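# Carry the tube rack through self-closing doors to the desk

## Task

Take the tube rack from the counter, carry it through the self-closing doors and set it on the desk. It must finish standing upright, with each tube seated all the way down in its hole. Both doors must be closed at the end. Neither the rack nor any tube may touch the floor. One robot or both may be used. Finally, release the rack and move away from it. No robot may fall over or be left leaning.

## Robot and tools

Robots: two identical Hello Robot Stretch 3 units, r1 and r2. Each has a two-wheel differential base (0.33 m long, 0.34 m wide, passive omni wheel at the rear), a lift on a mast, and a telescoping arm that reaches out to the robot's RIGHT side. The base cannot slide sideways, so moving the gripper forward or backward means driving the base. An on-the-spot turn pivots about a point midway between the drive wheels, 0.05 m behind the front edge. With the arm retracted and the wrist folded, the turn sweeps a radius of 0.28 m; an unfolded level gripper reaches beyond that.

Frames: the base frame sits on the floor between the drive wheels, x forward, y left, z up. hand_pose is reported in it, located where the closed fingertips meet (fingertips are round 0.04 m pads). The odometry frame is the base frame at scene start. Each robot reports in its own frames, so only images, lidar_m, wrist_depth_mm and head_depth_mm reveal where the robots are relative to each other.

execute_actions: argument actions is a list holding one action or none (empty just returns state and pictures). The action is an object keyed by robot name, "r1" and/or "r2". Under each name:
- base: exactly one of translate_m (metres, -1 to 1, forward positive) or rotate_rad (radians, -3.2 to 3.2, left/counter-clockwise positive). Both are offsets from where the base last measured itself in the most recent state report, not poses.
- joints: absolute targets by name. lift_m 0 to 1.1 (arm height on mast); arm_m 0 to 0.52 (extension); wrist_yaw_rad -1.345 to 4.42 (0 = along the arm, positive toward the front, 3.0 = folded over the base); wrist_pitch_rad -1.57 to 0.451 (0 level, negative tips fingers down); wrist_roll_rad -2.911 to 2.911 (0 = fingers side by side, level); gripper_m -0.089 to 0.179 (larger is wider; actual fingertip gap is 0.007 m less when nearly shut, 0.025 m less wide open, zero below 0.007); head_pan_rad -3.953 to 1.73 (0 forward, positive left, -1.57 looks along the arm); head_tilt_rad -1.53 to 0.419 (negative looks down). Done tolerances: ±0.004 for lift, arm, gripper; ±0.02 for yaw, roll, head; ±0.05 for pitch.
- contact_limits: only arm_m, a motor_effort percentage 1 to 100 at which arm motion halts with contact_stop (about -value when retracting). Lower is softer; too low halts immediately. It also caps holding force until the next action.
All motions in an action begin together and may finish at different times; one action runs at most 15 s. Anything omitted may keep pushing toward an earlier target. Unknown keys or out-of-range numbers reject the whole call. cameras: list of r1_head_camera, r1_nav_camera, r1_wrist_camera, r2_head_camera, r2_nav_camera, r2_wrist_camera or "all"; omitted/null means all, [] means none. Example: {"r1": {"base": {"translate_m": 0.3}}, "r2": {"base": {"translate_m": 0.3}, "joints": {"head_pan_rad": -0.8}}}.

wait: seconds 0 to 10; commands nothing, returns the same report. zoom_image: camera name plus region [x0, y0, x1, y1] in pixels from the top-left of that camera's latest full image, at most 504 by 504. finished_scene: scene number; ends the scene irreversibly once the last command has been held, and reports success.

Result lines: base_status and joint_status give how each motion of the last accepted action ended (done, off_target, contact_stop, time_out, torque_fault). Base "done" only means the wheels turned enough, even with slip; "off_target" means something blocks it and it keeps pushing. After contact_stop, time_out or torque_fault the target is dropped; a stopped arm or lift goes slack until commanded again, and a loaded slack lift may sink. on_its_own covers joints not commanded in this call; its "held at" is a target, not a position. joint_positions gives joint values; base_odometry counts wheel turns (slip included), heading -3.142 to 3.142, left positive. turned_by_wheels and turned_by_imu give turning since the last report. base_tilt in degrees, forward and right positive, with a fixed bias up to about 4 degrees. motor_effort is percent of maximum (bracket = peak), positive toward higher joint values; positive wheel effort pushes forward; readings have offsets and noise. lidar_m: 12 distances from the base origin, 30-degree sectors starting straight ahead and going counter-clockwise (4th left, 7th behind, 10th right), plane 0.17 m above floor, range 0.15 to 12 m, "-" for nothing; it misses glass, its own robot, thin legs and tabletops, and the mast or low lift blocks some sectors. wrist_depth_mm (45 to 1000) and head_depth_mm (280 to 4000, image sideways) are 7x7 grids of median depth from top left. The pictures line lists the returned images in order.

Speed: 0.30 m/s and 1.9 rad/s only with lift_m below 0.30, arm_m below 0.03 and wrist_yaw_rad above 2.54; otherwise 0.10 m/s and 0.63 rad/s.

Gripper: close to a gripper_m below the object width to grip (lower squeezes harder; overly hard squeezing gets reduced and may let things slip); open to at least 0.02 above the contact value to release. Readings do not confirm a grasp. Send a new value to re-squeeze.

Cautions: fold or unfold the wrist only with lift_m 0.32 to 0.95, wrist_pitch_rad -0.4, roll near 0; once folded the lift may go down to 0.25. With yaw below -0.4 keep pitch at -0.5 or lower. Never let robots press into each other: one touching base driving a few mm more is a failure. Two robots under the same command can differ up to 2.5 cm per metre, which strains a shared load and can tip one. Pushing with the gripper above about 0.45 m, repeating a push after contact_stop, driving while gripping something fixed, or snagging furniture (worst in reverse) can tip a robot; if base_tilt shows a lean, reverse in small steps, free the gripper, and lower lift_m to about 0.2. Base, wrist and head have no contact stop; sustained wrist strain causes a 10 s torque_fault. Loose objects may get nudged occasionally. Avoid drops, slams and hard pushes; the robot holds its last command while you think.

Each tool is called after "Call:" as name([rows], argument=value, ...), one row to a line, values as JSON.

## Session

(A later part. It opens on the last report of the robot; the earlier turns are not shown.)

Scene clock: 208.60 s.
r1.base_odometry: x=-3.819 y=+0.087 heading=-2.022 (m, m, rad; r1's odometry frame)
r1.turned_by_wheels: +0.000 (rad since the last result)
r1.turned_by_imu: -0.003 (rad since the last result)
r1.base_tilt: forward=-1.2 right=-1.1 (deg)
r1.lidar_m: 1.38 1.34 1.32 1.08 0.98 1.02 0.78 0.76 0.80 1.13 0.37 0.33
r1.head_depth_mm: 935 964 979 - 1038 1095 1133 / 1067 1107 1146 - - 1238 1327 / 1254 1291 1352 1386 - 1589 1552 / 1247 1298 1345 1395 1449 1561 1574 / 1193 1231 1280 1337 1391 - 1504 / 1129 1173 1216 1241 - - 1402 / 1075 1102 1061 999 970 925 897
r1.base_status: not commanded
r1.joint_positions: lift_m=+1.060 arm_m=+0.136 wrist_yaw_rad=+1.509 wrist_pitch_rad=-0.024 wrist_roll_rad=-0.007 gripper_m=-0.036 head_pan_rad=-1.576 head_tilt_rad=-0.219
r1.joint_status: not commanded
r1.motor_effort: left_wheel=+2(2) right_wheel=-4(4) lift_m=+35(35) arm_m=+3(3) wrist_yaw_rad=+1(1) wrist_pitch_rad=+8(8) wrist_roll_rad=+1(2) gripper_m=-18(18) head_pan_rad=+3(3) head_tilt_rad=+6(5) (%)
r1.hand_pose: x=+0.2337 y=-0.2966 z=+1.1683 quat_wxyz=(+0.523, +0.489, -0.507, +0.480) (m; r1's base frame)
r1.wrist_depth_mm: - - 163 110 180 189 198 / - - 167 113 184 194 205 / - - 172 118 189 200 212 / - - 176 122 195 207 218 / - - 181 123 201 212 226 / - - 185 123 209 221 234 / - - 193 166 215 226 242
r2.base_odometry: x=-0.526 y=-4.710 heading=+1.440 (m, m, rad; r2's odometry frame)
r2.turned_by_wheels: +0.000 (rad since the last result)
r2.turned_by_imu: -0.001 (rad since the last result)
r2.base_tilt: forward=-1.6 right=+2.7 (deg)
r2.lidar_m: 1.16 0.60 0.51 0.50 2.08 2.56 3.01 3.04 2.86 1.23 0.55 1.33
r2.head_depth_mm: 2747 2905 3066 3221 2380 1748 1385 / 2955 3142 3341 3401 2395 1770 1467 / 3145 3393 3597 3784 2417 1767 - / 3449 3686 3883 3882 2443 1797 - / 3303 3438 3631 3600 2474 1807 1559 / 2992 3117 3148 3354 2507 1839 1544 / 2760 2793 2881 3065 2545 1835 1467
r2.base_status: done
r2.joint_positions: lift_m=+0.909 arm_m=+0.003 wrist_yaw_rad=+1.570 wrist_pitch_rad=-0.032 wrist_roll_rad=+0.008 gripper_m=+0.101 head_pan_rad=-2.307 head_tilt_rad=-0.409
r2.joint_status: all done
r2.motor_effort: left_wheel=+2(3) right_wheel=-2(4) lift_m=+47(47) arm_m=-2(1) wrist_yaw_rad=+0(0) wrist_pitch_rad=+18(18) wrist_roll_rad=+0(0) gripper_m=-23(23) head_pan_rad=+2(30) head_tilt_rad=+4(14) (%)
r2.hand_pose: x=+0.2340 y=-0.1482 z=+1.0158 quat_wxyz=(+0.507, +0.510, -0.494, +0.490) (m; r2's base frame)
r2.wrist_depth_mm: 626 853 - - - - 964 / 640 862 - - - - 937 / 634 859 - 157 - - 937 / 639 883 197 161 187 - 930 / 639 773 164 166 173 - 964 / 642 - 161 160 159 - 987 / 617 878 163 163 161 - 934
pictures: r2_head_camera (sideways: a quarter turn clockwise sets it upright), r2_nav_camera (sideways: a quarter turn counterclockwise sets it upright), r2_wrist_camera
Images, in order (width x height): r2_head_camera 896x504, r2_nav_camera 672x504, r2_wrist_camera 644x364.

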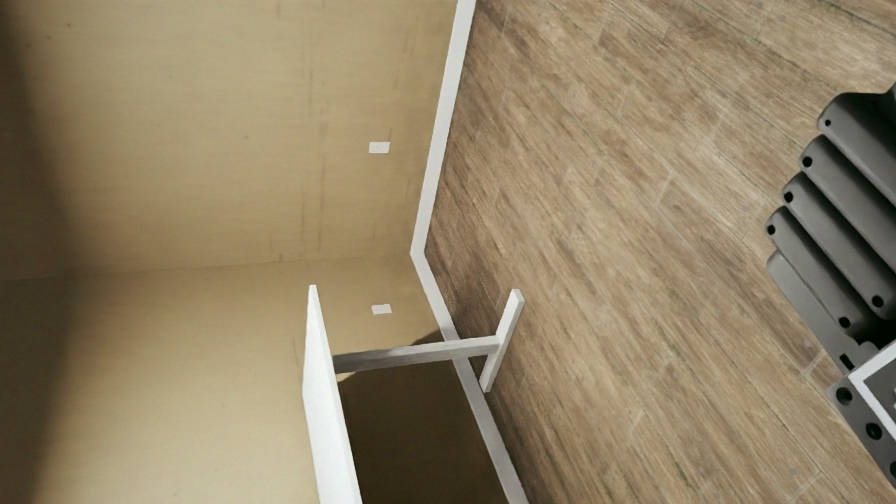

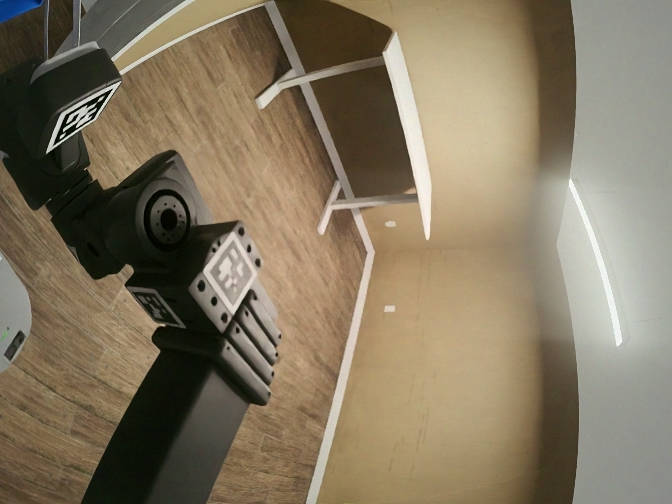

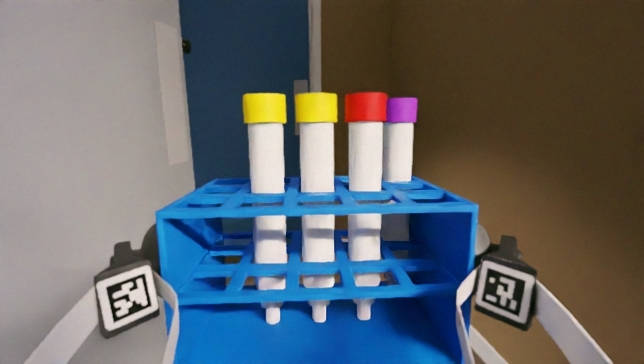

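Call:
execute_actions([
  {"r2":{"base":{"rotate_rad":1.115},"joints":{"head_pan_rad":-3.3,"head_tilt_rad":-0.3,"lift_m":1.0}}},
], cameras=["r2_head_camera","r2_nav_camera"])

Call:
execute_actions([
  {"r2":{"base":{"translate_m":-0.6}}},
], cameras=["r2_head_camera","r2_nav_camera"])

Scene clock: 212.77 s.
r1.base_odometry: x=-3.819 y=+0.087 heading=-2.022 (m, m, rad; r1's odometry frame)
r1.turned_by_wheels: +0.000 (rad since the last result)
r1.turned_by_imu: -0.001 (rad since the last result)
r1.base_tilt: forward=-1.2 right=-1.2 (deg)
r1.lidar_m: 1.37 1.34 1.32 1.08 0.97 1.02 0.78 0.76 0.80 1.13 0.37 0.33
r1.head_depth_mm: 935 960 989 - 1042 1089 1129 / 1069 1109 1146 - - 1242 1331 / 1251 1294 1357 1382 - 1566 1548 / 1251 1301 1347 1390 1455 1562 1572 / 1183 1230 1281 1340 1391 - 1497 / 1130 1180 1214 1247 - - 1397 / 1071 1099 1058 1000 970 923 895
r1.base_status: not commanded
r1.joint_positions: lift_m=+1.060 arm_m=+0.136 wrist_yaw_rad=+1.509 wrist_pitch_rad=-0.024 wrist_roll_rad=-0.007 gripper_m=-0.036 head_pan_rad=-1.576 head_tilt_rad=-0.219
r1.joint_status: not commanded
r1.motor_effort: left_wheel=+1(2) right_wheel=-4(4) lift_m=+35(35) arm_m=+3(2) wrist_yaw_rad=+1(1) wrist_pitch_rad=+8(8) wrist_roll_rad=+1(2) gripper_m=-17(19) head_pan_rad=+3(3) head_tilt_rad=+5(6) (%)
r1.hand_pose: x=+0.2337 y=-0.2966 z=+1.1683 quat_wxyz=(+0.523, +0.489, -0.507, +0.480) (m; r1's base frame)
r1.wrist_depth_mm: - - 164 110 179 189 199 / - - 168 113 185 194 205 / - - 172 119 189 200 211 / - - 176 122 195 206 218 / - - 181 123 201 213 226 / - - 185 123 209 220 235 / - - 193 165 216 228 242
r2.base_odometry: x=-0.526 y=-4.710 heading=+2.555 (m, m, rad; r2's odometry frame)
r2.turned_by_wheels: +1.115 (rad since the last result)
r2.turned_by_imu: +1.131 (rad since the last result)
r2.base_tilt: forward=-1.5 right=+2.7 (deg)
r2.lidar_m: 0.50 0.50 2.09 2.70 3.02 3.08 2.84 0.74 0.55 1.41 1.01 0.58
r2.head_depth_mm: 3005 3080 3239 3409 - - - / 3210 3456 3597 3809 - - - / 3471 3702 3875 - - - - / 3225 3398 3585 3730 3407 - - / 3001 3100 3194 3366 3173 2052 1672 / 2787 2856 2928 3025 3035 2090 1667 / 2579 2653 2736 2809 2861 2093 1658
r2.base_status: done
r2.joint_positions: lift_m=+0.999 arm_m=+0.003 wrist_yaw_rad=+1.570 wrist_pitch_rad=-0.032 wrist_roll_rad=+0.008 gripper_m=+0.101 head_pan_rad=-3.293 head_tilt_rad=-0.310
r2.joint_status: all done
r2.motor_effort: left_wheel=-2(7) right_wheel=+2(3) lift_m=+48(48) arm_m=-2(2) wrist_yaw_rad=+0(0) wrist_pitch_rad=+18(18) wrist_roll_rad=+0(0) gripper_m=-23(23) head_pan_rad=-3(34) head_tilt_rad=+4(12) (%)
r2.hand_pose: x=+0.2340 y=-0.1482 z=+1.1058 quat_wxyz=(+0.507, +0.510, -0.494, +0.490) (m; r2's base frame)
r2.wrist_depth_mm: 383 400 422 460 492 534 589 / 395 418 426 460 504 552 619 / 408 426 441 157 528 579 652 / - 441 195 161 187 600 666 / - 441 165 166 172 637 691 / - - 161 161 158 - 732 / - 488 163 163 161 688 796
pictures: r2_head_camera (sideways: a quarter turn clockwise sets it upright), r2_nav_camera (sideways: a quarter turn counterclockwise sets it upright)
Images, in order (width x height): r2_head_camera 896x504, r2_nav_camera 672x504.

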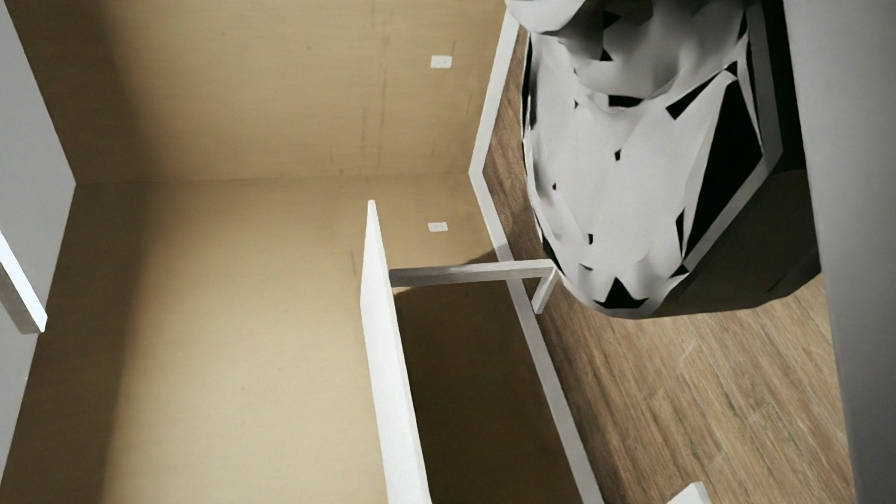

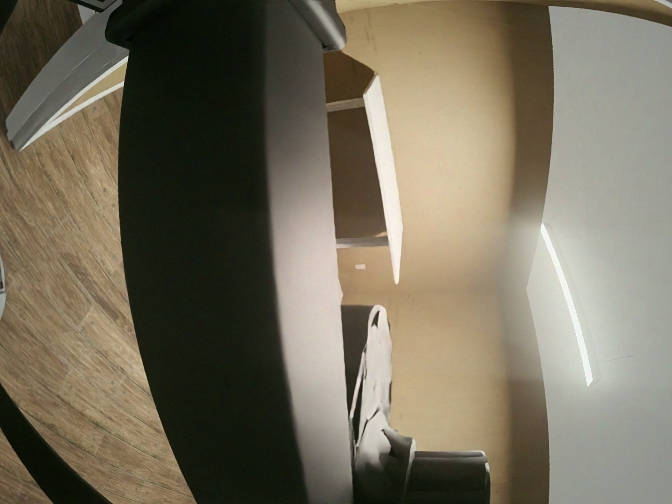

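Scene clock: 219.73 s.
r1.base_odometry: x=-3.819 y=+0.087 heading=-2.022 (m, m, rad; r1's odometry frame)
r1.turned_by_wheels: +0.000 (rad since the last result)
r1.turned_by_imu: -0.002 (rad since the last result)
r1.base_tilt: forward=-1.3 right=-1.1 (deg)
r1.lidar_m: 1.38 1.34 1.32 1.08 0.97 1.02 0.78 0.76 0.80 1.13 0.37 0.33
r1.head_depth_mm: 933 963 983 - 1040 1093 1129 / 1070 1103 1145 - - 1238 1333 / 1243 1301 1348 1393 - 1576 1550 / 1253 1289 1347 1388 1454 1561 1568 / 1186 1231 1274 1339 1383 - 1496 / 1131 1176 1217 1245 - - 1392 / 1070 1102 1059 1004 970 926 901
r1.base_status: not commanded
r1.joint_positions: lift_m=+1.060 arm_m=+0.136 wrist_yaw_rad=+1.509 wrist_pitch_rad=-0.024 wrist_roll_rad=-0.007 gripper_m=-0.036 head_pan_rad=-1.576 head_tilt_rad=-0.219
r1.joint_status: not commanded
r1.motor_effort: left_wheel=+3(2) right_wheel=-4(4) lift_m=+35(35) arm_m=+3(3) wrist_yaw_rad=+2(1) wrist_pitch_rad=+8(8) wrist_roll_rad=+2(1) gripper_m=-18(18) head_pan_rad=+3(3) head_tilt_rad=+6(3) (%)
r1.hand_pose: x=+0.2337 y=-0.2966 z=+1.1683 quat_wxyz=(+0.523, +0.489, -0.507, +0.480) (m; r1's base frame)
r1.wrist_depth_mm: - - 163 110 179 188 198 / - - 168 113 184 193 205 / - - 172 118 190 200 211 / - - 177 122 196 207 219 / - - 181 123 201 213 227 / - - 185 123 210 220 235 / - - 193 166 215 227 242
r2.base_odometry: x=-0.026 y=-5.042 heading=+2.555 (m, m, rad; r2's odometry frame)
r2.turned_by_wheels: +0.000 (rad since the last result)
r2.turned_by_imu: -0.001 (rad since the last result)
r2.base_tilt: forward=-1.5 right=+2.7 (deg)
r2.lidar_m: 1.09 1.40 2.60 2.86 2.68 2.72 2.26 1.77 0.74 0.50 0.46 1.26
r2.head_depth_mm: 2645 2736 2912 3028 - - - / 2877 3047 3199 3375 - - - / 2965 3089 3205 3397 - - - / 2684 2780 2913 2898 3019 - - / 2457 2545 2642 2679 2763 2058 1662 / 2269 2332 2408 2378 2565 2084 1666 / 2115 2162 2225 2087 2375 2096 1674
r2.base_status: done
r2.joint_positions: lift_m=+0.999 arm_m=+0.003 wrist_yaw_rad=+1.570 wrist_pitch_rad=-0.032 wrist_roll_rad=+0.008 gripper_m=+0.101 head_pan_rad=-3.293 head_tilt_rad=-0.310
r2.joint_status: not commanded
r2.motor_effort: left_wheel=-1(5) right_wheel=+1(2) lift_m=+47(48) arm_m=-1(1) wrist_yaw_rad=+0(1) wrist_pitch_rad=+18(17) wrist_roll_rad=+0(0) gripper_m=-23(23) head_pan_rad=-2(3) head_tilt_rad=+4(5) (%)
r2.hand_pose: x=+0.2340 y=-0.1482 z=+1.1058 quat_wxyz=(+0.507, +0.510, -0.494, +0.490) (m; r2's base frame)
r2.wrist_depth_mm: - - 977 - - - - / - - - - - - - / - - - 157 - - - / - - 196 161 185 - - / - - 165 165 172 - - / - - 161 161 159 - - / - - 163 163 162 - -
pictures: r2_head_camera (sideways: a quarter turn clockwise sets it upright), r2_nav_camera (sideways: a quarter turn counterclockwise sets it upright)
Images, in order (width x height): r2_head_camera 896x504, r2_nav_camera 672x504.

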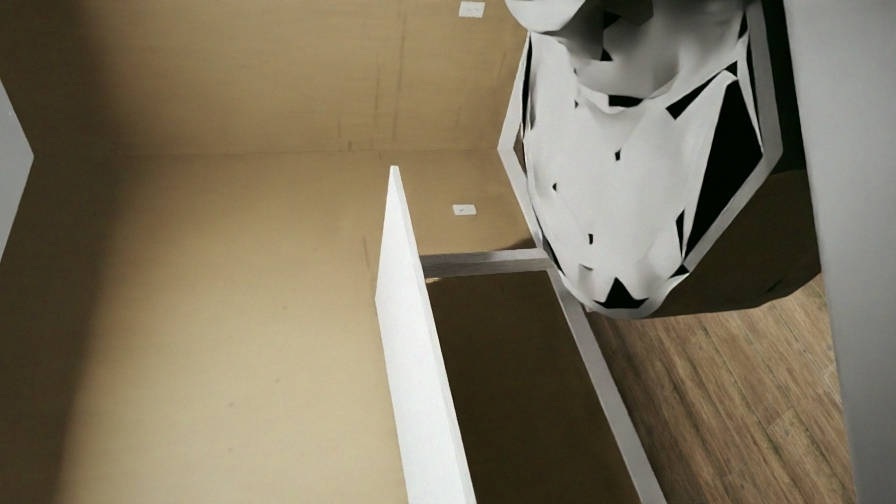

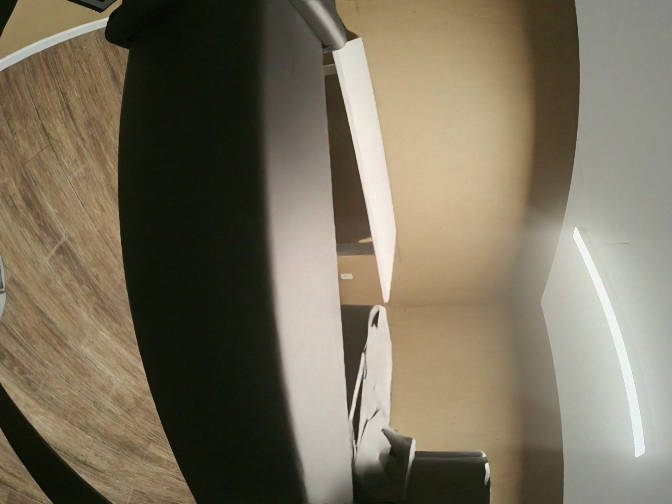

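Call:
execute_actions([
  {"r2":{"base":{"translate_m":-1.0},"joints":{"wrist_yaw_rad":0.9,"head_pan_rad":-1.57,"head_tilt_rad":-0.5}},"r1":{"joints":{"gripper_m":0.09}}},
], cameras=["r1_nav_camera"])

Call:
execute_actions([
  {"r2":{"base":{"rotate_rad":-1.0},"joints":{"wrist_yaw_rad":0.0,"lift_m":1.03}}},
], cameras=["r2_head_camera","r2_nav_camera","r2_wrist_camera"])

Scene clock: 231.23 s.
r1.base_odometry: x=-3.819 y=+0.087 heading=-2.022 (m, m, rad; r1's odometry frame)
r1.turned_by_wheels: +0.000 (rad since the last result)
r1.turned_by_imu: -0.003 (rad since the last result)
r1.base_tilt: forward=-1.3 right=-1.1 (deg)
r1.lidar_m: 1.38 1.34 1.32 1.08 0.97 1.02 0.78 0.76 0.80 1.13 1.27 1.34
r1.head_depth_mm: 934 962 982 - 1036 1092 1129 / 1071 1101 1148 - - 1232 1333 / 1248 1296 1348 1389 - 1569 1539 / 1252 1297 1353 1396 1459 1560 1563 / 1189 1232 1276 1335 1388 - 1509 / 1135 1172 1214 1246 - - 1410 / 1073 1116 1156 1198 1227 1313 1345
r1.base_status: not commanded
r1.joint_positions: lift_m=+1.060 arm_m=+0.136 wrist_yaw_rad=+1.510 wrist_pitch_rad=-0.023 wrist_roll_rad=-0.007 gripper_m=+0.090 head_pan_rad=-1.576 head_tilt_rad=-0.219
r1.joint_status: all done
r1.motor_effort: left_wheel=+1(3) right_wheel=+0(5) lift_m=+35(35) arm_m=+3(3) wrist_yaw_rad=+1(2) wrist_pitch_rad=+8(8) wrist_roll_rad=+1(1) gripper_m=+1(80) head_pan_rad=+3(3) head_tilt_rad=+5(6) (%)
r1.hand_pose: x=+0.2338 y=-0.2965 z=+1.1684 quat_wxyz=(+0.523, +0.489, -0.507, +0.480) (m; r1's base frame)
r1.wrist_depth_mm: - - - - - 958 779 / - - - - - 977 784 / - - - - - 984 795 / - - - - - - 795 / - - - - - - 798 / - - - - - 962 806 / - - - - - 949 811
r2.base_odometry: x=+0.807 y=-5.595 heading=+2.555 (m, m, rad; r2's odometry frame)
r2.turned_by_wheels: +0.000 (rad since the last result)
r2.turned_by_imu: -0.001 (rad since the last result)
r2.base_tilt: forward=-1.5 right=+2.6 (deg)
r2.lidar_m: 1.47 3.08 3.30 2.24 2.11 2.14 1.25 1.40 1.00 1.12 1.05 1.06
r2.head_depth_mm: 1323 1436 1582 1692 1906 - - / 1218 1322 1441 1592 1743 - - / 1128 1217 1325 1457 1585 1645 - / 1055 1135 1224 1329 1463 1604 - / 983 1052 1132 1219 - - - / 930 992 1053 1139 - - 1284 / 879 928 986 1045 357 1204 1285
r2.base_status: done
r2.joint_positions: lift_m=+0.999 arm_m=+0.003 wrist_yaw_rad=+0.901 wrist_pitch_rad=-0.032 wrist_roll_rad=+0.008 gripper_m=+0.101 head_pan_rad=-1.577 head_tilt_rad=-0.494
r2.joint_status: all done
r2.motor_effort: left_wheel=-1(6) right_wheel=+1(2) lift_m=+47(48) arm_m=-2(1) wrist_yaw_rad=-2(4) wrist_pitch_rad=+18(17) wrist_roll_rad=+0(0) gripper_m=-23(23) head_pan_rad=+2(35) head_tilt_rad=-1(12) (%)
r2.hand_pose: x=+0.1788 y=-0.3064 z=+1.1058 quat_wxyz=(+0.639, +0.319, -0.634, +0.296) (m; r2's base frame)
r2.wrist_depth_mm: - 999 910 829 778 723 699 / - - 954 847 809 753 702 / - - 981 156 820 752 718 / - - 195 161 186 801 739 / - - 164 167 172 792 767 / - - 160 161 159 - 786 / - - 162 162 162 861 794
pictures: r1_nav_camera (sideways: a quarter turn counterclockwise sets it upright)
Images, in order (width x height): r1_nav_camera 672x504.

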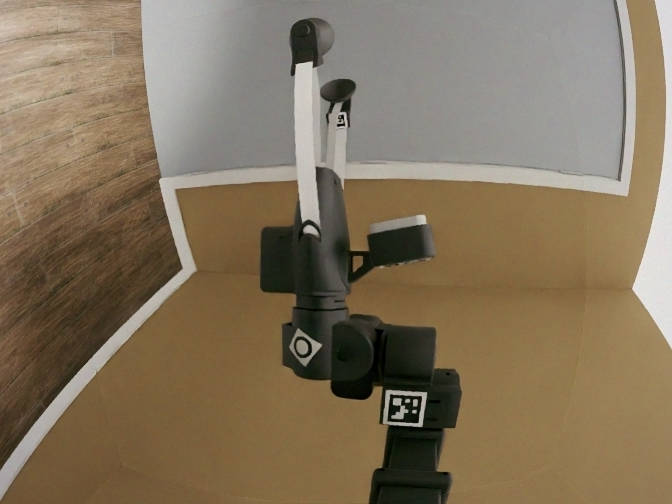

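Scene clock: 233.77 s.
r1.base_odometry: x=-3.819 y=+0.087 heading=-2.022 (m, m, rad; r1's odometry frame)
r1.turned_by_wheels: +0.000 (rad since the last result)
r1.turned_by_imu: -0.001 (rad since the last result)
r1.base_tilt: forward=-1.3 right=-1.1 (deg)
r1.lidar_m: 1.38 1.34 1.32 1.08 0.97 1.02 0.78 0.76 0.80 1.13 1.27 1.34
r1.head_depth_mm: 933 962 985 - 1041 1089 1128 / 1068 1104 1151 - - 1235 1332 / 1247 1295 1350 1382 - 1571 1542 / 1252 1298 1348 1395 1451 1557 1557 / 1189 1226 1277 1331 1384 - 1501 / 1133 1170 1216 1247 - - 1420 / 1076 1115 1159 1192 1231 1315 1339
r1.base_status: not commanded
r1.joint_positions: lift_m=+1.060 arm_m=+0.136 wrist_yaw_rad=+1.510 wrist_pitch_rad=-0.023 wrist_roll_rad=-0.007 gripper_m=+0.090 head_pan_rad=-1.576 head_tilt_rad=-0.219
r1.joint_status: not commanded
r1.motor_effort: left_wheel=+1(1) right_wheel=+0(0) lift_m=+35(35) arm_m=+3(2) wrist_yaw_rad=+1(1) wrist_pitch_rad=+8(7) wrist_roll_rad=+1(1) gripper_m=+0(0) head_pan_rad=+3(3) head_tilt_rad=+4(6) (%)
r1.hand_pose: x=+0.2338 y=-0.2965 z=+1.1684 quat_wxyz=(+0.523, +0.489, -0.507, +0.480) (m; r1's base frame)
r1.wrist_depth_mm: - - - - - 985 776 / - - - - - 976 801 / - - - - - 983 798 / - - - - - - 796 / - - - - - - 801 / - - - - - 977 793 / - - - - - 935 811
r2.base_odometry: x=+0.807 y=-5.595 heading=+1.555 (m, m, rad; r2's odometry frame)
r2.turned_by_wheels: -1.000 (rad since the last result)
r2.turned_by_imu: -1.014 (rad since the last result)
r2.base_tilt: forward=-1.6 right=+2.7 (deg)
r2.lidar_m: 1.05 1.08 1.53 3.36 3.15 2.21 2.10 2.08 1.25 1.40 1.00 1.10
r2.head_depth_mm: 1177 1265 1334 887 - - - / 1174 1271 1130 - - - - / 1173 1272 1288 - - - 1328 / 1169 1264 1321 391 1670 1639 1340 / 1167 1255 1341 896 1668 1660 1352 / 1165 1260 1330 850 1197 1341 1320 / 1151 1251 1329 865 1106 1682 1367
r2.base_status: done
r2.joint_positions: lift_m=+1.029 arm_m=+0.003 wrist_yaw_rad=+0.001 wrist_pitch_rad=-0.032 wrist_roll_rad=+0.008 gripper_m=+0.101 head_pan_rad=-1.577 head_tilt_rad=-0.494
r2.joint_status: all done
r2.motor_effort: left_wheel=+2(6) right_wheel=-2(5) lift_m=+47(52) arm_m=-2(2) wrist_yaw_rad=-1(3) wrist_pitch_rad=+17(18) wrist_roll_rad=+0(0) gripper_m=-23(23) head_pan_rad=+2(2) head_tilt_rad=-1(2) (%)
r2.hand_pose: x=-0.0213 y=-0.4032 z=+1.1358 quat_wxyz=(+0.705, +0.012, -0.709, -0.011) (m; r2's base frame)
r2.wrist_depth_mm: - - - - - - - / - - - - - - - / - - - 158 191 - - / - - 196 162 186 - - / - 664 166 166 173 717 697 / 498 - 160 161 159 - 481 / 411 405 163 163 162 415 846
pictures: r2_head_camera (sideways: a quarter turn clockwise sets it upright), r2_nav_camera (sideways: a quarter turn counterclockwise sets it upright), r2_wrist_camera
Images, in order (width x height): r2_head_camera 896x504, r2_nav_camera 672x504, r2_wrist_camera 644x364.

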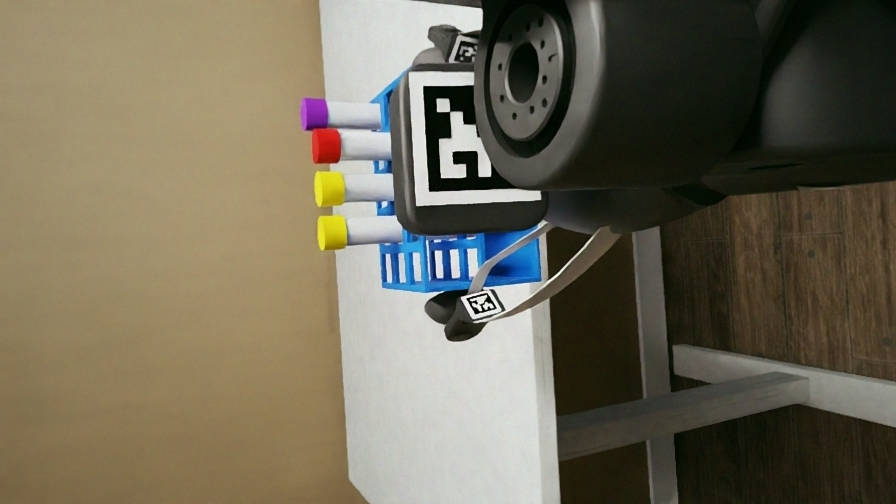

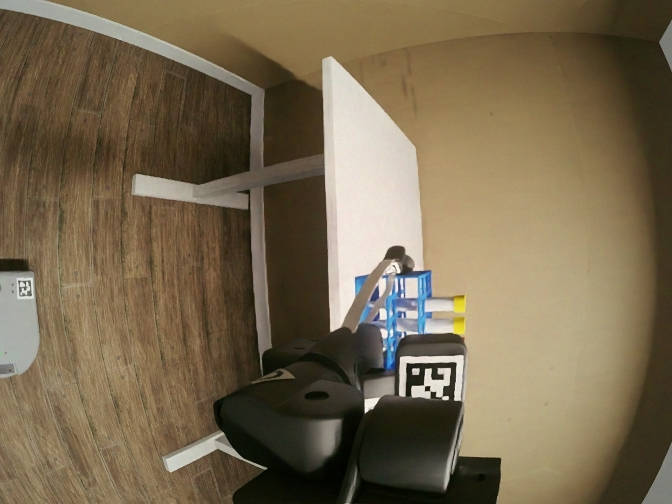

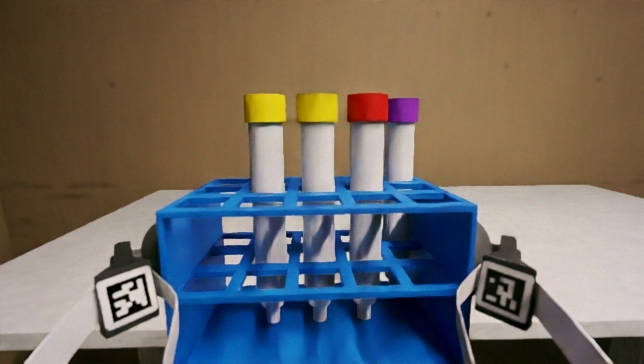

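Call:
execute_actions([
  {"r2":{"joints":{"arm_m":0.42,"lift_m":0.93}}},
], cameras=["r2_head_camera"])

Scene clock: 238.40 s.
r1.base_odometry: x=-3.819 y=+0.087 heading=-2.022 (m, m, rad; r1's odometry frame)
r1.turned_by_wheels: +0.000 (rad since the last result)
r1.turned_by_imu: -0.001 (rad since the last result)
r1.base_tilt: forward=-1.3 right=-1.1 (deg)
r1.lidar_m: 1.38 1.34 1.32 1.08 0.97 1.02 0.78 0.76 0.80 1.14 1.27 1.34
r1.head_depth_mm: 934 962 985 - 1043 1091 1125 / 1066 1101 1153 - - 1237 1327 / 1246 1297 1354 1389 - 1580 1543 / 1251 1295 1345 1399 1455 1558 1569 / 1187 1227 1274 1336 1391 - 1493 / 1133 1173 1215 1236 - - 1419 / 1076 1113 1161 1192 1227 1312 1345
r1.base_status: not commanded
r1.joint_positions: lift_m=+1.060 arm_m=+0.136 wrist_yaw_rad=+1.510 wrist_pitch_rad=-0.023 wrist_roll_rad=-0.007 gripper_m=+0.090 head_pan_rad=-1.576 head_tilt_rad=-0.219
r1.joint_status: not commanded
r1.motor_effort: left_wheel=+1(2) right_wheel=-1(0) lift_m=+35(35) arm_m=+4(3) wrist_yaw_rad=+0(1) wrist_pitch_rad=+8(7) wrist_roll_rad=+1(1) gripper_m=+1(0) head_pan_rad=+2(3) head_tilt_rad=+5(4) (%)
r1.hand_pose: x=+0.2338 y=-0.2965 z=+1.1684 quat_wxyz=(+0.523, +0.489, -0.507, +0.480) (m; r1's base frame)
r1.wrist_depth_mm: - - - - - 989 784 / - - - - - 988 800 / - - - - - 983 796 / - - - - - - 787 / - - - - - - 815 / - - - - - 968 799 / - - - - - 927 813
r2.base_odometry: x=+0.807 y=-5.595 heading=+1.555 (m, m, rad; r2's odometry frame)
r2.turned_by_wheels: +0.000 (rad since the last result)
r2.turned_by_imu: +0.000 (rad since the last result)
r2.base_tilt: forward=-1.5 right=+2.7 (deg)
r2.lidar_m: 1.05 1.08 1.53 3.37 3.12 2.21 2.10 2.07 1.25 1.40 1.00 1.10
r2.head_depth_mm: 1171 1272 1335 - 1721 1592 1303 / 1176 1268 1348 706 1674 1616 1307 / 1170 1267 1346 - 1680 1625 1329 / 1165 1267 1320 777 1662 1637 1330 / 1163 1251 1336 834 1666 1657 1333 / 1160 1249 1335 849 1197 1344 1318 / 1159 1250 1330 865 1108 1687 1360
r2.base_status: not commanded
r2.joint_positions: lift_m=+0.931 arm_m=+0.420 wrist_yaw_rad=+0.000 wrist_pitch_rad=-0.032 wrist_roll_rad=+0.008 gripper_m=+0.101 head_pan_rad=-1.577 head_tilt_rad=-0.494
r2.joint_status: all done
r2.motor_effort: left_wheel=+2(2) right_wheel=-2(2) lift_m=+16(42) arm_m=+3(2) wrist_yaw_rad=+1(0) wrist_pitch_rad=+18(18) wrist_roll_rad=+0(0) gripper_m=-23(23) head_pan_rad=+2(2) head_tilt_rad=-1(2) (%)
r2.hand_pose: x=-0.0214 y=-0.8199 z=+1.0370 quat_wxyz=(+0.705, +0.012, -0.709, -0.012) (m; r2's base frame)
r2.wrist_depth_mm: 682 698 695 700 721 712 735 / 700 705 739 725 721 737 726 / 708 717 717 158 743 786 765 / 747 763 197 161 185 788 735 / 421 391 166 166 172 413 407 / 294 - 161 161 159 - 286 / 230 212 163 162 163 210 221
pictures: r2_head_camera (sideways: a quarter turn clockwise sets it upright)
Images, in order (width x height): r2_head_camera 896x504.

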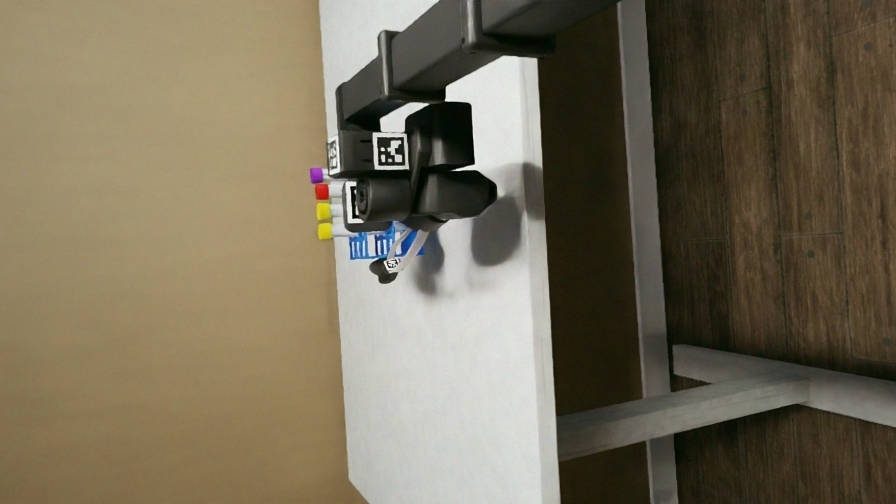

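Call:
execute_actions([
  {"r2":{"joints":{"lift_m":0.895}}},
], cameras=["r2_wrist_camera"])

Scene clock: 239.70 s.
r1.base_odometry: x=-3.819 y=+0.087 heading=-2.022 (m, m, rad; r1's odometry frame)
r1.turned_by_wheels: +0.000 (rad since the last result)
r1.turned_by_imu: +0.000 (rad since the last result)
r1.base_tilt: forward=-1.3 right=-1.1 (deg)
r1.lidar_m: 1.38 1.34 1.32 1.08 0.97 1.02 0.78 0.76 0.80 1.14 1.27 1.33
r1.head_depth_mm: 933 962 985 - 1040 1087 1128 / 1069 1100 1143 - - 1235 1334 / 1242 1293 1351 1388 - 1583 1551 / 1243 1287 1344 1397 1448 1568 1558 / 1187 1232 1277 1335 1387 - 1501 / 1133 1174 1211 1244 - - 1412 / 1076 1117 1160 1192 1237 1312 1344
r1.base_status: not commanded
r1.joint_positions: lift_m=+1.060 arm_m=+0.136 wrist_yaw_rad=+1.510 wrist_pitch_rad=-0.023 wrist_roll_rad=-0.007 gripper_m=+0.090 head_pan_rad=-1.576 head_tilt_rad=-0.219
r1.joint_status: not commanded
r1.motor_effort: left_wheel=+3(2) right_wheel=+0(1) lift_m=+35(35) arm_m=+3(3) wrist_yaw_rad=+1(0) wrist_pitch_rad=+8(8) wrist_roll_rad=+1(1) gripper_m=+0(1) head_pan_rad=+3(3) head_tilt_rad=+5(5) (%)
r1.hand_pose: x=+0.2338 y=-0.2965 z=+1.1684 quat_wxyz=(+0.523, +0.489, -0.507, +0.480) (m; r1's base frame)
r1.wrist_depth_mm: - - - - - 991 785 / - - - - - 981 790 / - - - - - 975 793 / - - - - - - 798 / - - - - - - 809 / - - - - - 966 808 / - - - - - 936 813
r2.base_odometry: x=+0.807 y=-5.595 heading=+1.555 (m, m, rad; r2's odometry frame)
r2.turned_by_wheels: +0.000 (rad since the last result)
r2.turned_by_imu: +0.000 (rad since the last result)
r2.base_tilt: forward=-1.5 right=+2.7 (deg)
r2.lidar_m: 1.05 1.08 1.54 3.37 3.13 2.21 2.10 2.08 1.25 1.40 1.00 1.10
r2.head_depth_mm: 1173 1274 1335 881 - 1595 1311 / 1171 1275 1334 - 1680 1613 1310 / 1166 1265 1328 - 1676 1625 1327 / 1165 1258 1322 776 1664 1649 1330 / 1168 1260 1345 834 1665 1649 1335 / 1161 1263 1334 849 1195 1335 1319 / 1155 1248 1330 862 1109 1689 1360
r2.base_status: not commanded
r2.joint_positions: lift_m=+0.896 arm_m=+0.420 wrist_yaw_rad=+0.000 wrist_pitch_rad=-0.032 wrist_roll_rad=+0.008 gripper_m=+0.101 head_pan_rad=-1.577 head_tilt_rad=-0.494
r2.joint_status: all done
r2.motor_effort: left_wheel=+2(2) right_wheel=-2(2) lift_m=+16(17) arm_m=+4(3) wrist_yaw_rad=+1(1) wrist_pitch_rad=+18(18) wrist_roll_rad=+0(0) gripper_m=-23(23) head_pan_rad=+2(3) head_tilt_rad=-1(2) (%)
r2.hand_pose: x=-0.0214 y=-0.8200 z=+1.0021 quat_wxyz=(+0.705, +0.012, -0.709, -0.012) (m; r2's base frame)
r2.wrist_depth_mm: 686 685 701 705 710 713 722 / 695 701 714 707 733 753 762 / 739 734 742 158 756 776 795 / 589 589 196 161 182 569 560 / 325 298 165 165 169 317 315 / 223 - 160 160 158 - 217 / - 162 163 162 161 160 167
pictures: r2_wrist_camera
Images, in order (width x height): r2_wrist_camera 644x364.

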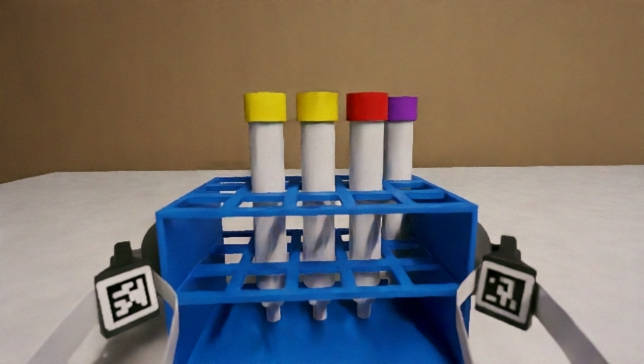

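Within ~1–2 mm of the surface.

Call:
execute_actions([
  {"r2":{"joints":{"lift_m":0.889}}},
], cameras=[])

Call:
execute_actions([
  {"r2":{"joints":{"gripper_m":0.179}}},
], cameras=["r2_wrist_camera"])

Call:
execute_actions([
  {"r2":{"joints":{"arm_m":0.1,"lift_m":0.90}}},
], cameras=["r2_wrist_camera","r2_head_camera"])

Scene clock: 240.57 s.
r1.base_odometry: x=-3.819 y=+0.087 heading=-2.022 (m, m, rad; r1's odometry frame)
r1.turned_by_wheels: +0.000 (rad since the last result)
r1.turned_by_imu: +0.000 (rad since the last result)
r1.base_tilt: forward=-1.3 right=-1.1 (deg)
r1.lidar_m: 1.38 1.34 1.32 1.08 0.97 1.02 0.78 0.76 0.80 1.13 1.27 1.33
r1.head_depth_mm: 933 959 983 - 1033 1087 1132 / 1067 1105 1148 - - 1235 1328 / 1245 1296 1350 1390 - 1581 1549 / 1248 1288 1342 1399 1461 1562 1576 / 1190 1229 1278 1336 1391 - 1506 / 1135 1174 1218 1235 - - 1412 / 1079 1115 1155 1193 1232 1308 1347
r1.base_status: not commanded
r1.joint_positions: lift_m=+1.060 arm_m=+0.136 wrist_yaw_rad=+1.510 wrist_pitch_rad=-0.023 wrist_roll_rad=-0.007 gripper_m=+0.090 head_pan_rad=-1.576 head_tilt_rad=-0.219
r1.joint_status: not commanded
r1.motor_effort: left_wheel=+2(1) right_wheel=+0(0) lift_m=+35(35) arm_m=+3(3) wrist_yaw_rad=+1(0) wrist_pitch_rad=+8(8) wrist_roll_rad=+1(1) gripper_m=-1(0) head_pan_rad=+3(2) head_tilt_rad=+5(4) (%)
r1.hand_pose: x=+0.2338 y=-0.2965 z=+1.1684 quat_wxyz=(+0.523, +0.489, -0.507, +0.480) (m; r1's base frame)
r1.wrist_depth_mm: - - - - - 964 787 / - - - - - 976 788 / - - - - - 986 796 / - - - - - - 796 / - - - - - - 808 / - - - - - 975 803 / - - - - - 941 814
r2.base_odometry: x=+0.807 y=-5.595 heading=+1.555 (m, m, rad; r2's odometry frame)
r2.turned_by_wheels: +0.000 (rad since the last result)
r2.turned_by_imu: +0.000 (rad since the last result)
r2.base_tilt: forward=-1.5 right=+2.7 (deg)
r2.lidar_m: 1.05 1.07 1.54 3.36 3.13 2.21 2.10 2.07 1.25 1.40 1.00 1.10
r2.head_depth_mm: 1180 1273 1336 882 - 1601 1305 / 1168 1270 1329 - 1676 1609 1311 / 1171 1268 1324 - 1685 1637 1315 / 1169 1262 1324 774 1668 1647 1329 / 1169 1258 1337 832 1665 1666 1339 / 1163 1256 1332 851 1200 1346 1319 / 1165 1253 1336 865 1105 1694 1370
r2.base_status: not commanded
r2.joint_positions: lift_m=+0.890 arm_m=+0.420 wrist_yaw_rad=+0.000 wrist_pitch_rad=-0.016 wrist_roll_rad=+0.008 gripper_m=+0.101 head_pan_rad=-1.577 head_tilt_rad=-0.494
r2.joint_status: all done
r2.motor_effort: left_wheel=+2(3) right_wheel=-2(2) lift_m=+15(16) arm_m=+4(4) wrist_yaw_rad=+1(0) wrist_pitch_rad=+9(17) wrist_roll_rad=+0(0) gripper_m=-23(23) head_pan_rad=+3(2) head_tilt_rad=-2(1) (%)
r2.hand_pose: x=-0.0214 y=-0.8204 z=+1.0001 quat_wxyz=(+0.705, +0.006, -0.710, -0.006) (m; r2's base frame)
r2.wrist_depth_mm: 665 677 691 717 732 734 729 / 697 715 725 713 763 718 767 / 742 743 746 156 190 768 778 / 628 633 199 160 180 583 582 / 328 301 165 165 168 315 317 / 223 - 159 159 158 - 216 / - 160 162 161 162 157 164
pictures: none
No camera images: the call's "cameras" was empty. Leave "cameras" out to get every camera's image.

Scene clock: 241.83 s.
r1.base_odometry: x=-3.819 y=+0.087 heading=-2.022 (m, m, rad; r1's odometry frame)
r1.turned_by_wheels: +0.000 (rad since the last result)
r1.turned_by_imu: +0.000 (rad since the last result)
r1.base_tilt: forward=-1.3 right=-1.1 (deg)
r1.lidar_m: 1.38 1.34 1.32 1.08 0.97 1.02 0.78 0.76 0.80 1.13 1.27 1.33
r1.head_depth_mm: 935 959 987 - 1038 1093 1128 / 1068 1102 1147 - - 1238 1331 / 1243 1294 1350 1389 - 1569 1550 / 1249 1300 1342 1397 1451 1550 1566 / 1190 1234 1279 1334 1391 - 1506 / 1130 1174 1214 1244 - - 1417 / 1080 1118 1158 1198 1232 1310 1344
r1.base_status: not commanded
r1.joint_positions: lift_m=+1.060 arm_m=+0.136 wrist_yaw_rad=+1.510 wrist_pitch_rad=-0.023 wrist_roll_rad=-0.007 gripper_m=+0.090 head_pan_rad=-1.576 head_tilt_rad=-0.219
r1.joint_status: not commanded
r1.motor_effort: left_wheel=+1(1) right_wheel=-1(1) lift_m=+35(35) arm_m=+3(3) wrist_yaw_rad=+1(1) wrist_pitch_rad=+7(8) wrist_roll_rad=+1(1) gripper_m=+0(1) head_pan_rad=+4(3) head_tilt_rad=+5(4) (%)
r1.hand_pose: x=+0.2338 y=-0.2965 z=+1.1684 quat_wxyz=(+0.523, +0.489, -0.507, +0.480) (m; r1's base frame)
r1.wrist_depth_mm: - - - - - 983 783 / - - - - - 973 781 / - - - - - 990 802 / - - - - - - 809 / - - - - - - 809 / - - - - - 966 812 / - - - - - 955 819
r2.base_odometry: x=+0.807 y=-5.595 heading=+1.555 (m, m, rad; r2's odometry frame)
r2.turned_by_wheels: +0.000 (rad since the last result)
r2.turned_by_imu: +0.000 (rad since the last result)
r2.base_tilt: forward=-1.5 right=+2.7 (deg)
r2.lidar_m: 1.05 1.07 1.54 3.37 3.11 2.21 2.10 2.08 1.26 1.40 1.00 1.10
r2.head_depth_mm: 1178 1270 1331 873 - 1592 1302 / 1173 1269 1330 - 1678 1610 1313 / 1167 1266 1333 - 1675 1627 1327 / 1171 1262 1320 784 1672 1647 1338 / 1161 1260 1340 835 1667 1652 1342 / 1168 1250 1337 847 1203 1347 1311 / 1158 1249 1325 865 1111 1686 1366
r2.base_status: not commanded
r2.joint_positions: lift_m=+0.890 arm_m=+0.420 wrist_yaw_rad=+0.000 wrist_pitch_rad=-0.017 wrist_roll_rad=+0.008 gripper_m=+0.179 head_pan_rad=-1.577 head_tilt_rad=-0.494
r2.joint_status: all done
r2.motor_effort: left_wheel=+2(2) right_wheel=-2(2) lift_m=+15(15) arm_m=+3(3) wrist_yaw_rad=+0(1) wrist_pitch_rad=+10(10) wrist_roll_rad=+0(0) gripper_m=+1(100) head_pan_rad=+2(3) head_tilt_rad=+0(1) (%)
r2.hand_pose: x=-0.0214 y=-0.8204 z=+0.9999 quat_wxyz=(+0.705, +0.006, -0.710, -0.006) (m; r2's base frame)
r2.wrist_depth_mm: 686 690 710 715 736 747 744 / 695 694 717 725 752 746 761 / 720 724 741 159 750 779 795 / 622 616 180 159 181 588 580 / 325 297 166 169 172 314 312 / - 140 158 159 160 204 221 / - 163 162 161 160 164 157
pictures: r2_wrist_camera
Images, in order (width x height): r2_wrist_camera 644x364.

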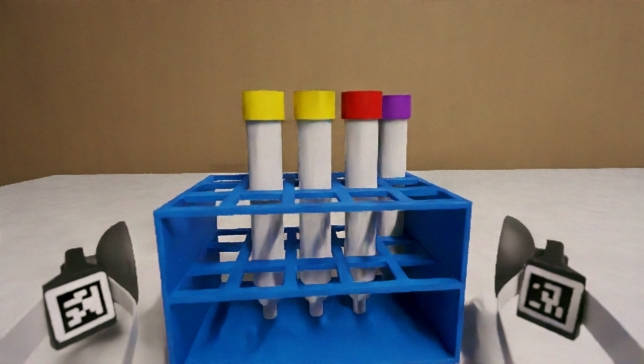

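Scene clock: 245.40 s.
r1.base_odometry: x=-3.819 y=+0.087 heading=-2.022 (m, m, rad; r1's odometry frame)
r1.turned_by_wheels: +0.000 (rad since the last result)
r1.turned_by_imu: -0.001 (rad since the last result)
r1.base_tilt: forward=-1.2 right=-1.0 (deg)
r1.lidar_m: 1.38 1.34 1.32 1.08 0.97 1.02 0.78 0.76 0.80 1.13 1.27 1.34
r1.head_depth_mm: 933 963 985 - 1040 1093 1132 / 1065 1105 1144 - - 1236 1328 / 1242 1293 1348 1384 - 1569 1538 / 1245 1295 1351 1400 1448 1557 1566 / 1187 1229 1279 1336 1390 - 1509 / 1133 1175 1215 1245 - - 1411 / 1076 1115 1153 1192 1232 1314 1343
r1.base_status: not commanded
r1.joint_positions: lift_m=+1.060 arm_m=+0.136 wrist_yaw_rad=+1.510 wrist_pitch_rad=-0.023 wrist_roll_rad=-0.007 gripper_m=+0.090 head_pan_rad=-1.576 head_tilt_rad=-0.219
r1.joint_status: not commanded
r1.motor_effort: left_wheel=+2(1) right_wheel=+0(1) lift_m=+35(35) arm_m=+3(3) wrist_yaw_rad=+0(1) wrist_pitch_rad=+8(8) wrist_roll_rad=+1(2) gripper_m=+0(0) head_pan_rad=+3(3) head_tilt_rad=+5(5) (%)
r1.hand_pose: x=+0.2338 y=-0.2965 z=+1.1684 quat_wxyz=(+0.523, +0.489, -0.507, +0.480) (m; r1's base frame)
r1.wrist_depth_mm: - - - - - 973 790 / - - - - - 984 797 / - - - - - 995 804 / - - - - - - 785 / - - - - - - 793 / - - - - - 959 814 / - - - - - 948 823
r2.base_odometry: x=+0.807 y=-5.595 heading=+1.555 (m, m, rad; r2's odometry frame)
r2.turned_by_wheels: +0.000 (rad since the last result)
r2.turned_by_imu: +0.000 (rad since the last result)
r2.base_tilt: forward=-1.5 right=+2.7 (deg)
r2.lidar_m: 1.05 1.08 1.53 3.36 3.14 2.21 2.10 2.09 1.26 1.40 1.00 1.10
r2.head_depth_mm: 1176 1267 1336 780 1652 - - / 1171 1273 1332 795 1666 - - / 1167 1270 1325 803 649 - 1272 / 1167 1260 1324 812 1646 1616 1337 / 1162 1257 1342 831 1680 1649 1340 / 1166 1247 1333 853 1199 1347 1319 / 1166 1254 1334 866 1106 1684 1374
r2.base_status: not commanded
r2.joint_positions: lift_m=+0.899 arm_m=+0.100 wrist_yaw_rad=+0.000 wrist_pitch_rad=-0.019 wrist_roll_rad=+0.008 gripper_m=+0.179 head_pan_rad=-1.577 head_tilt_rad=-0.494
r2.joint_status: all done
r2.motor_effort: left_wheel=+3(3) right_wheel=-2(2) lift_m=+47(52) arm_m=-2(3) wrist_yaw_rad=+0(0) wrist_pitch_rad=+10(10) wrist_roll_rad=+0(0) gripper_m=+0(0) head_pan_rad=+2(2) head_tilt_rad=-1(1) (%)
r2.hand_pose: x=-0.0214 y=-0.5011 z=+1.0091 quat_wxyz=(+0.705, +0.007, -0.710, -0.007) (m; r2's base frame)
r2.wrist_depth_mm: 992 - - 986 - - - / - - - - - - - / - - - 513 - - - / - 672 653 494 635 619 637 / 358 375 353 347 344 363 343 / 278 273 275 272 275 277 281 / - - - - - - -
pictures: r2_head_camera (sideways: a quarter turn clockwise sets it upright), r2_wrist_camera
Images, in order (width x height): r2_head_camera 896x504, r2_wrist_camera 644x364.

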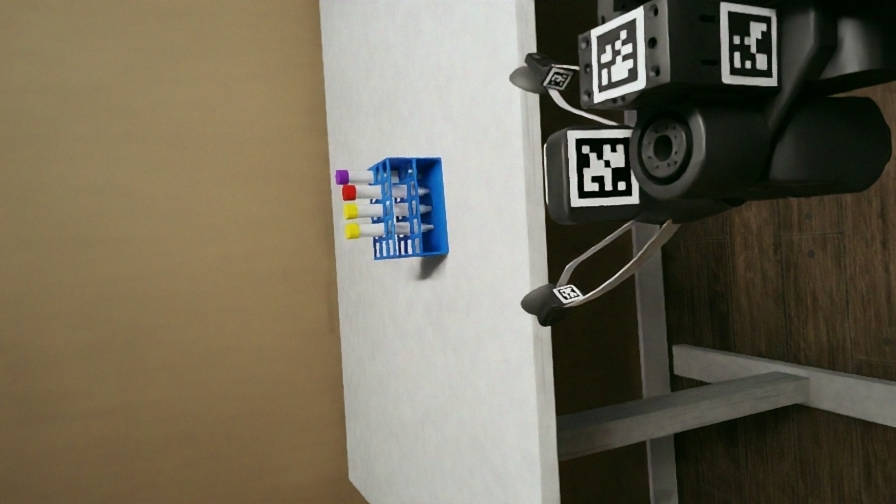

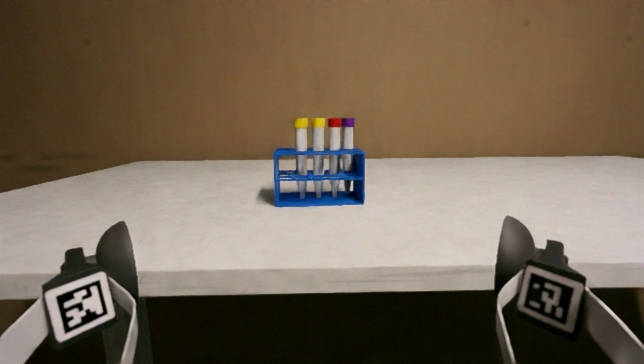

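Call:
finished_scene(scene=2)

The scene is finished: the task was done.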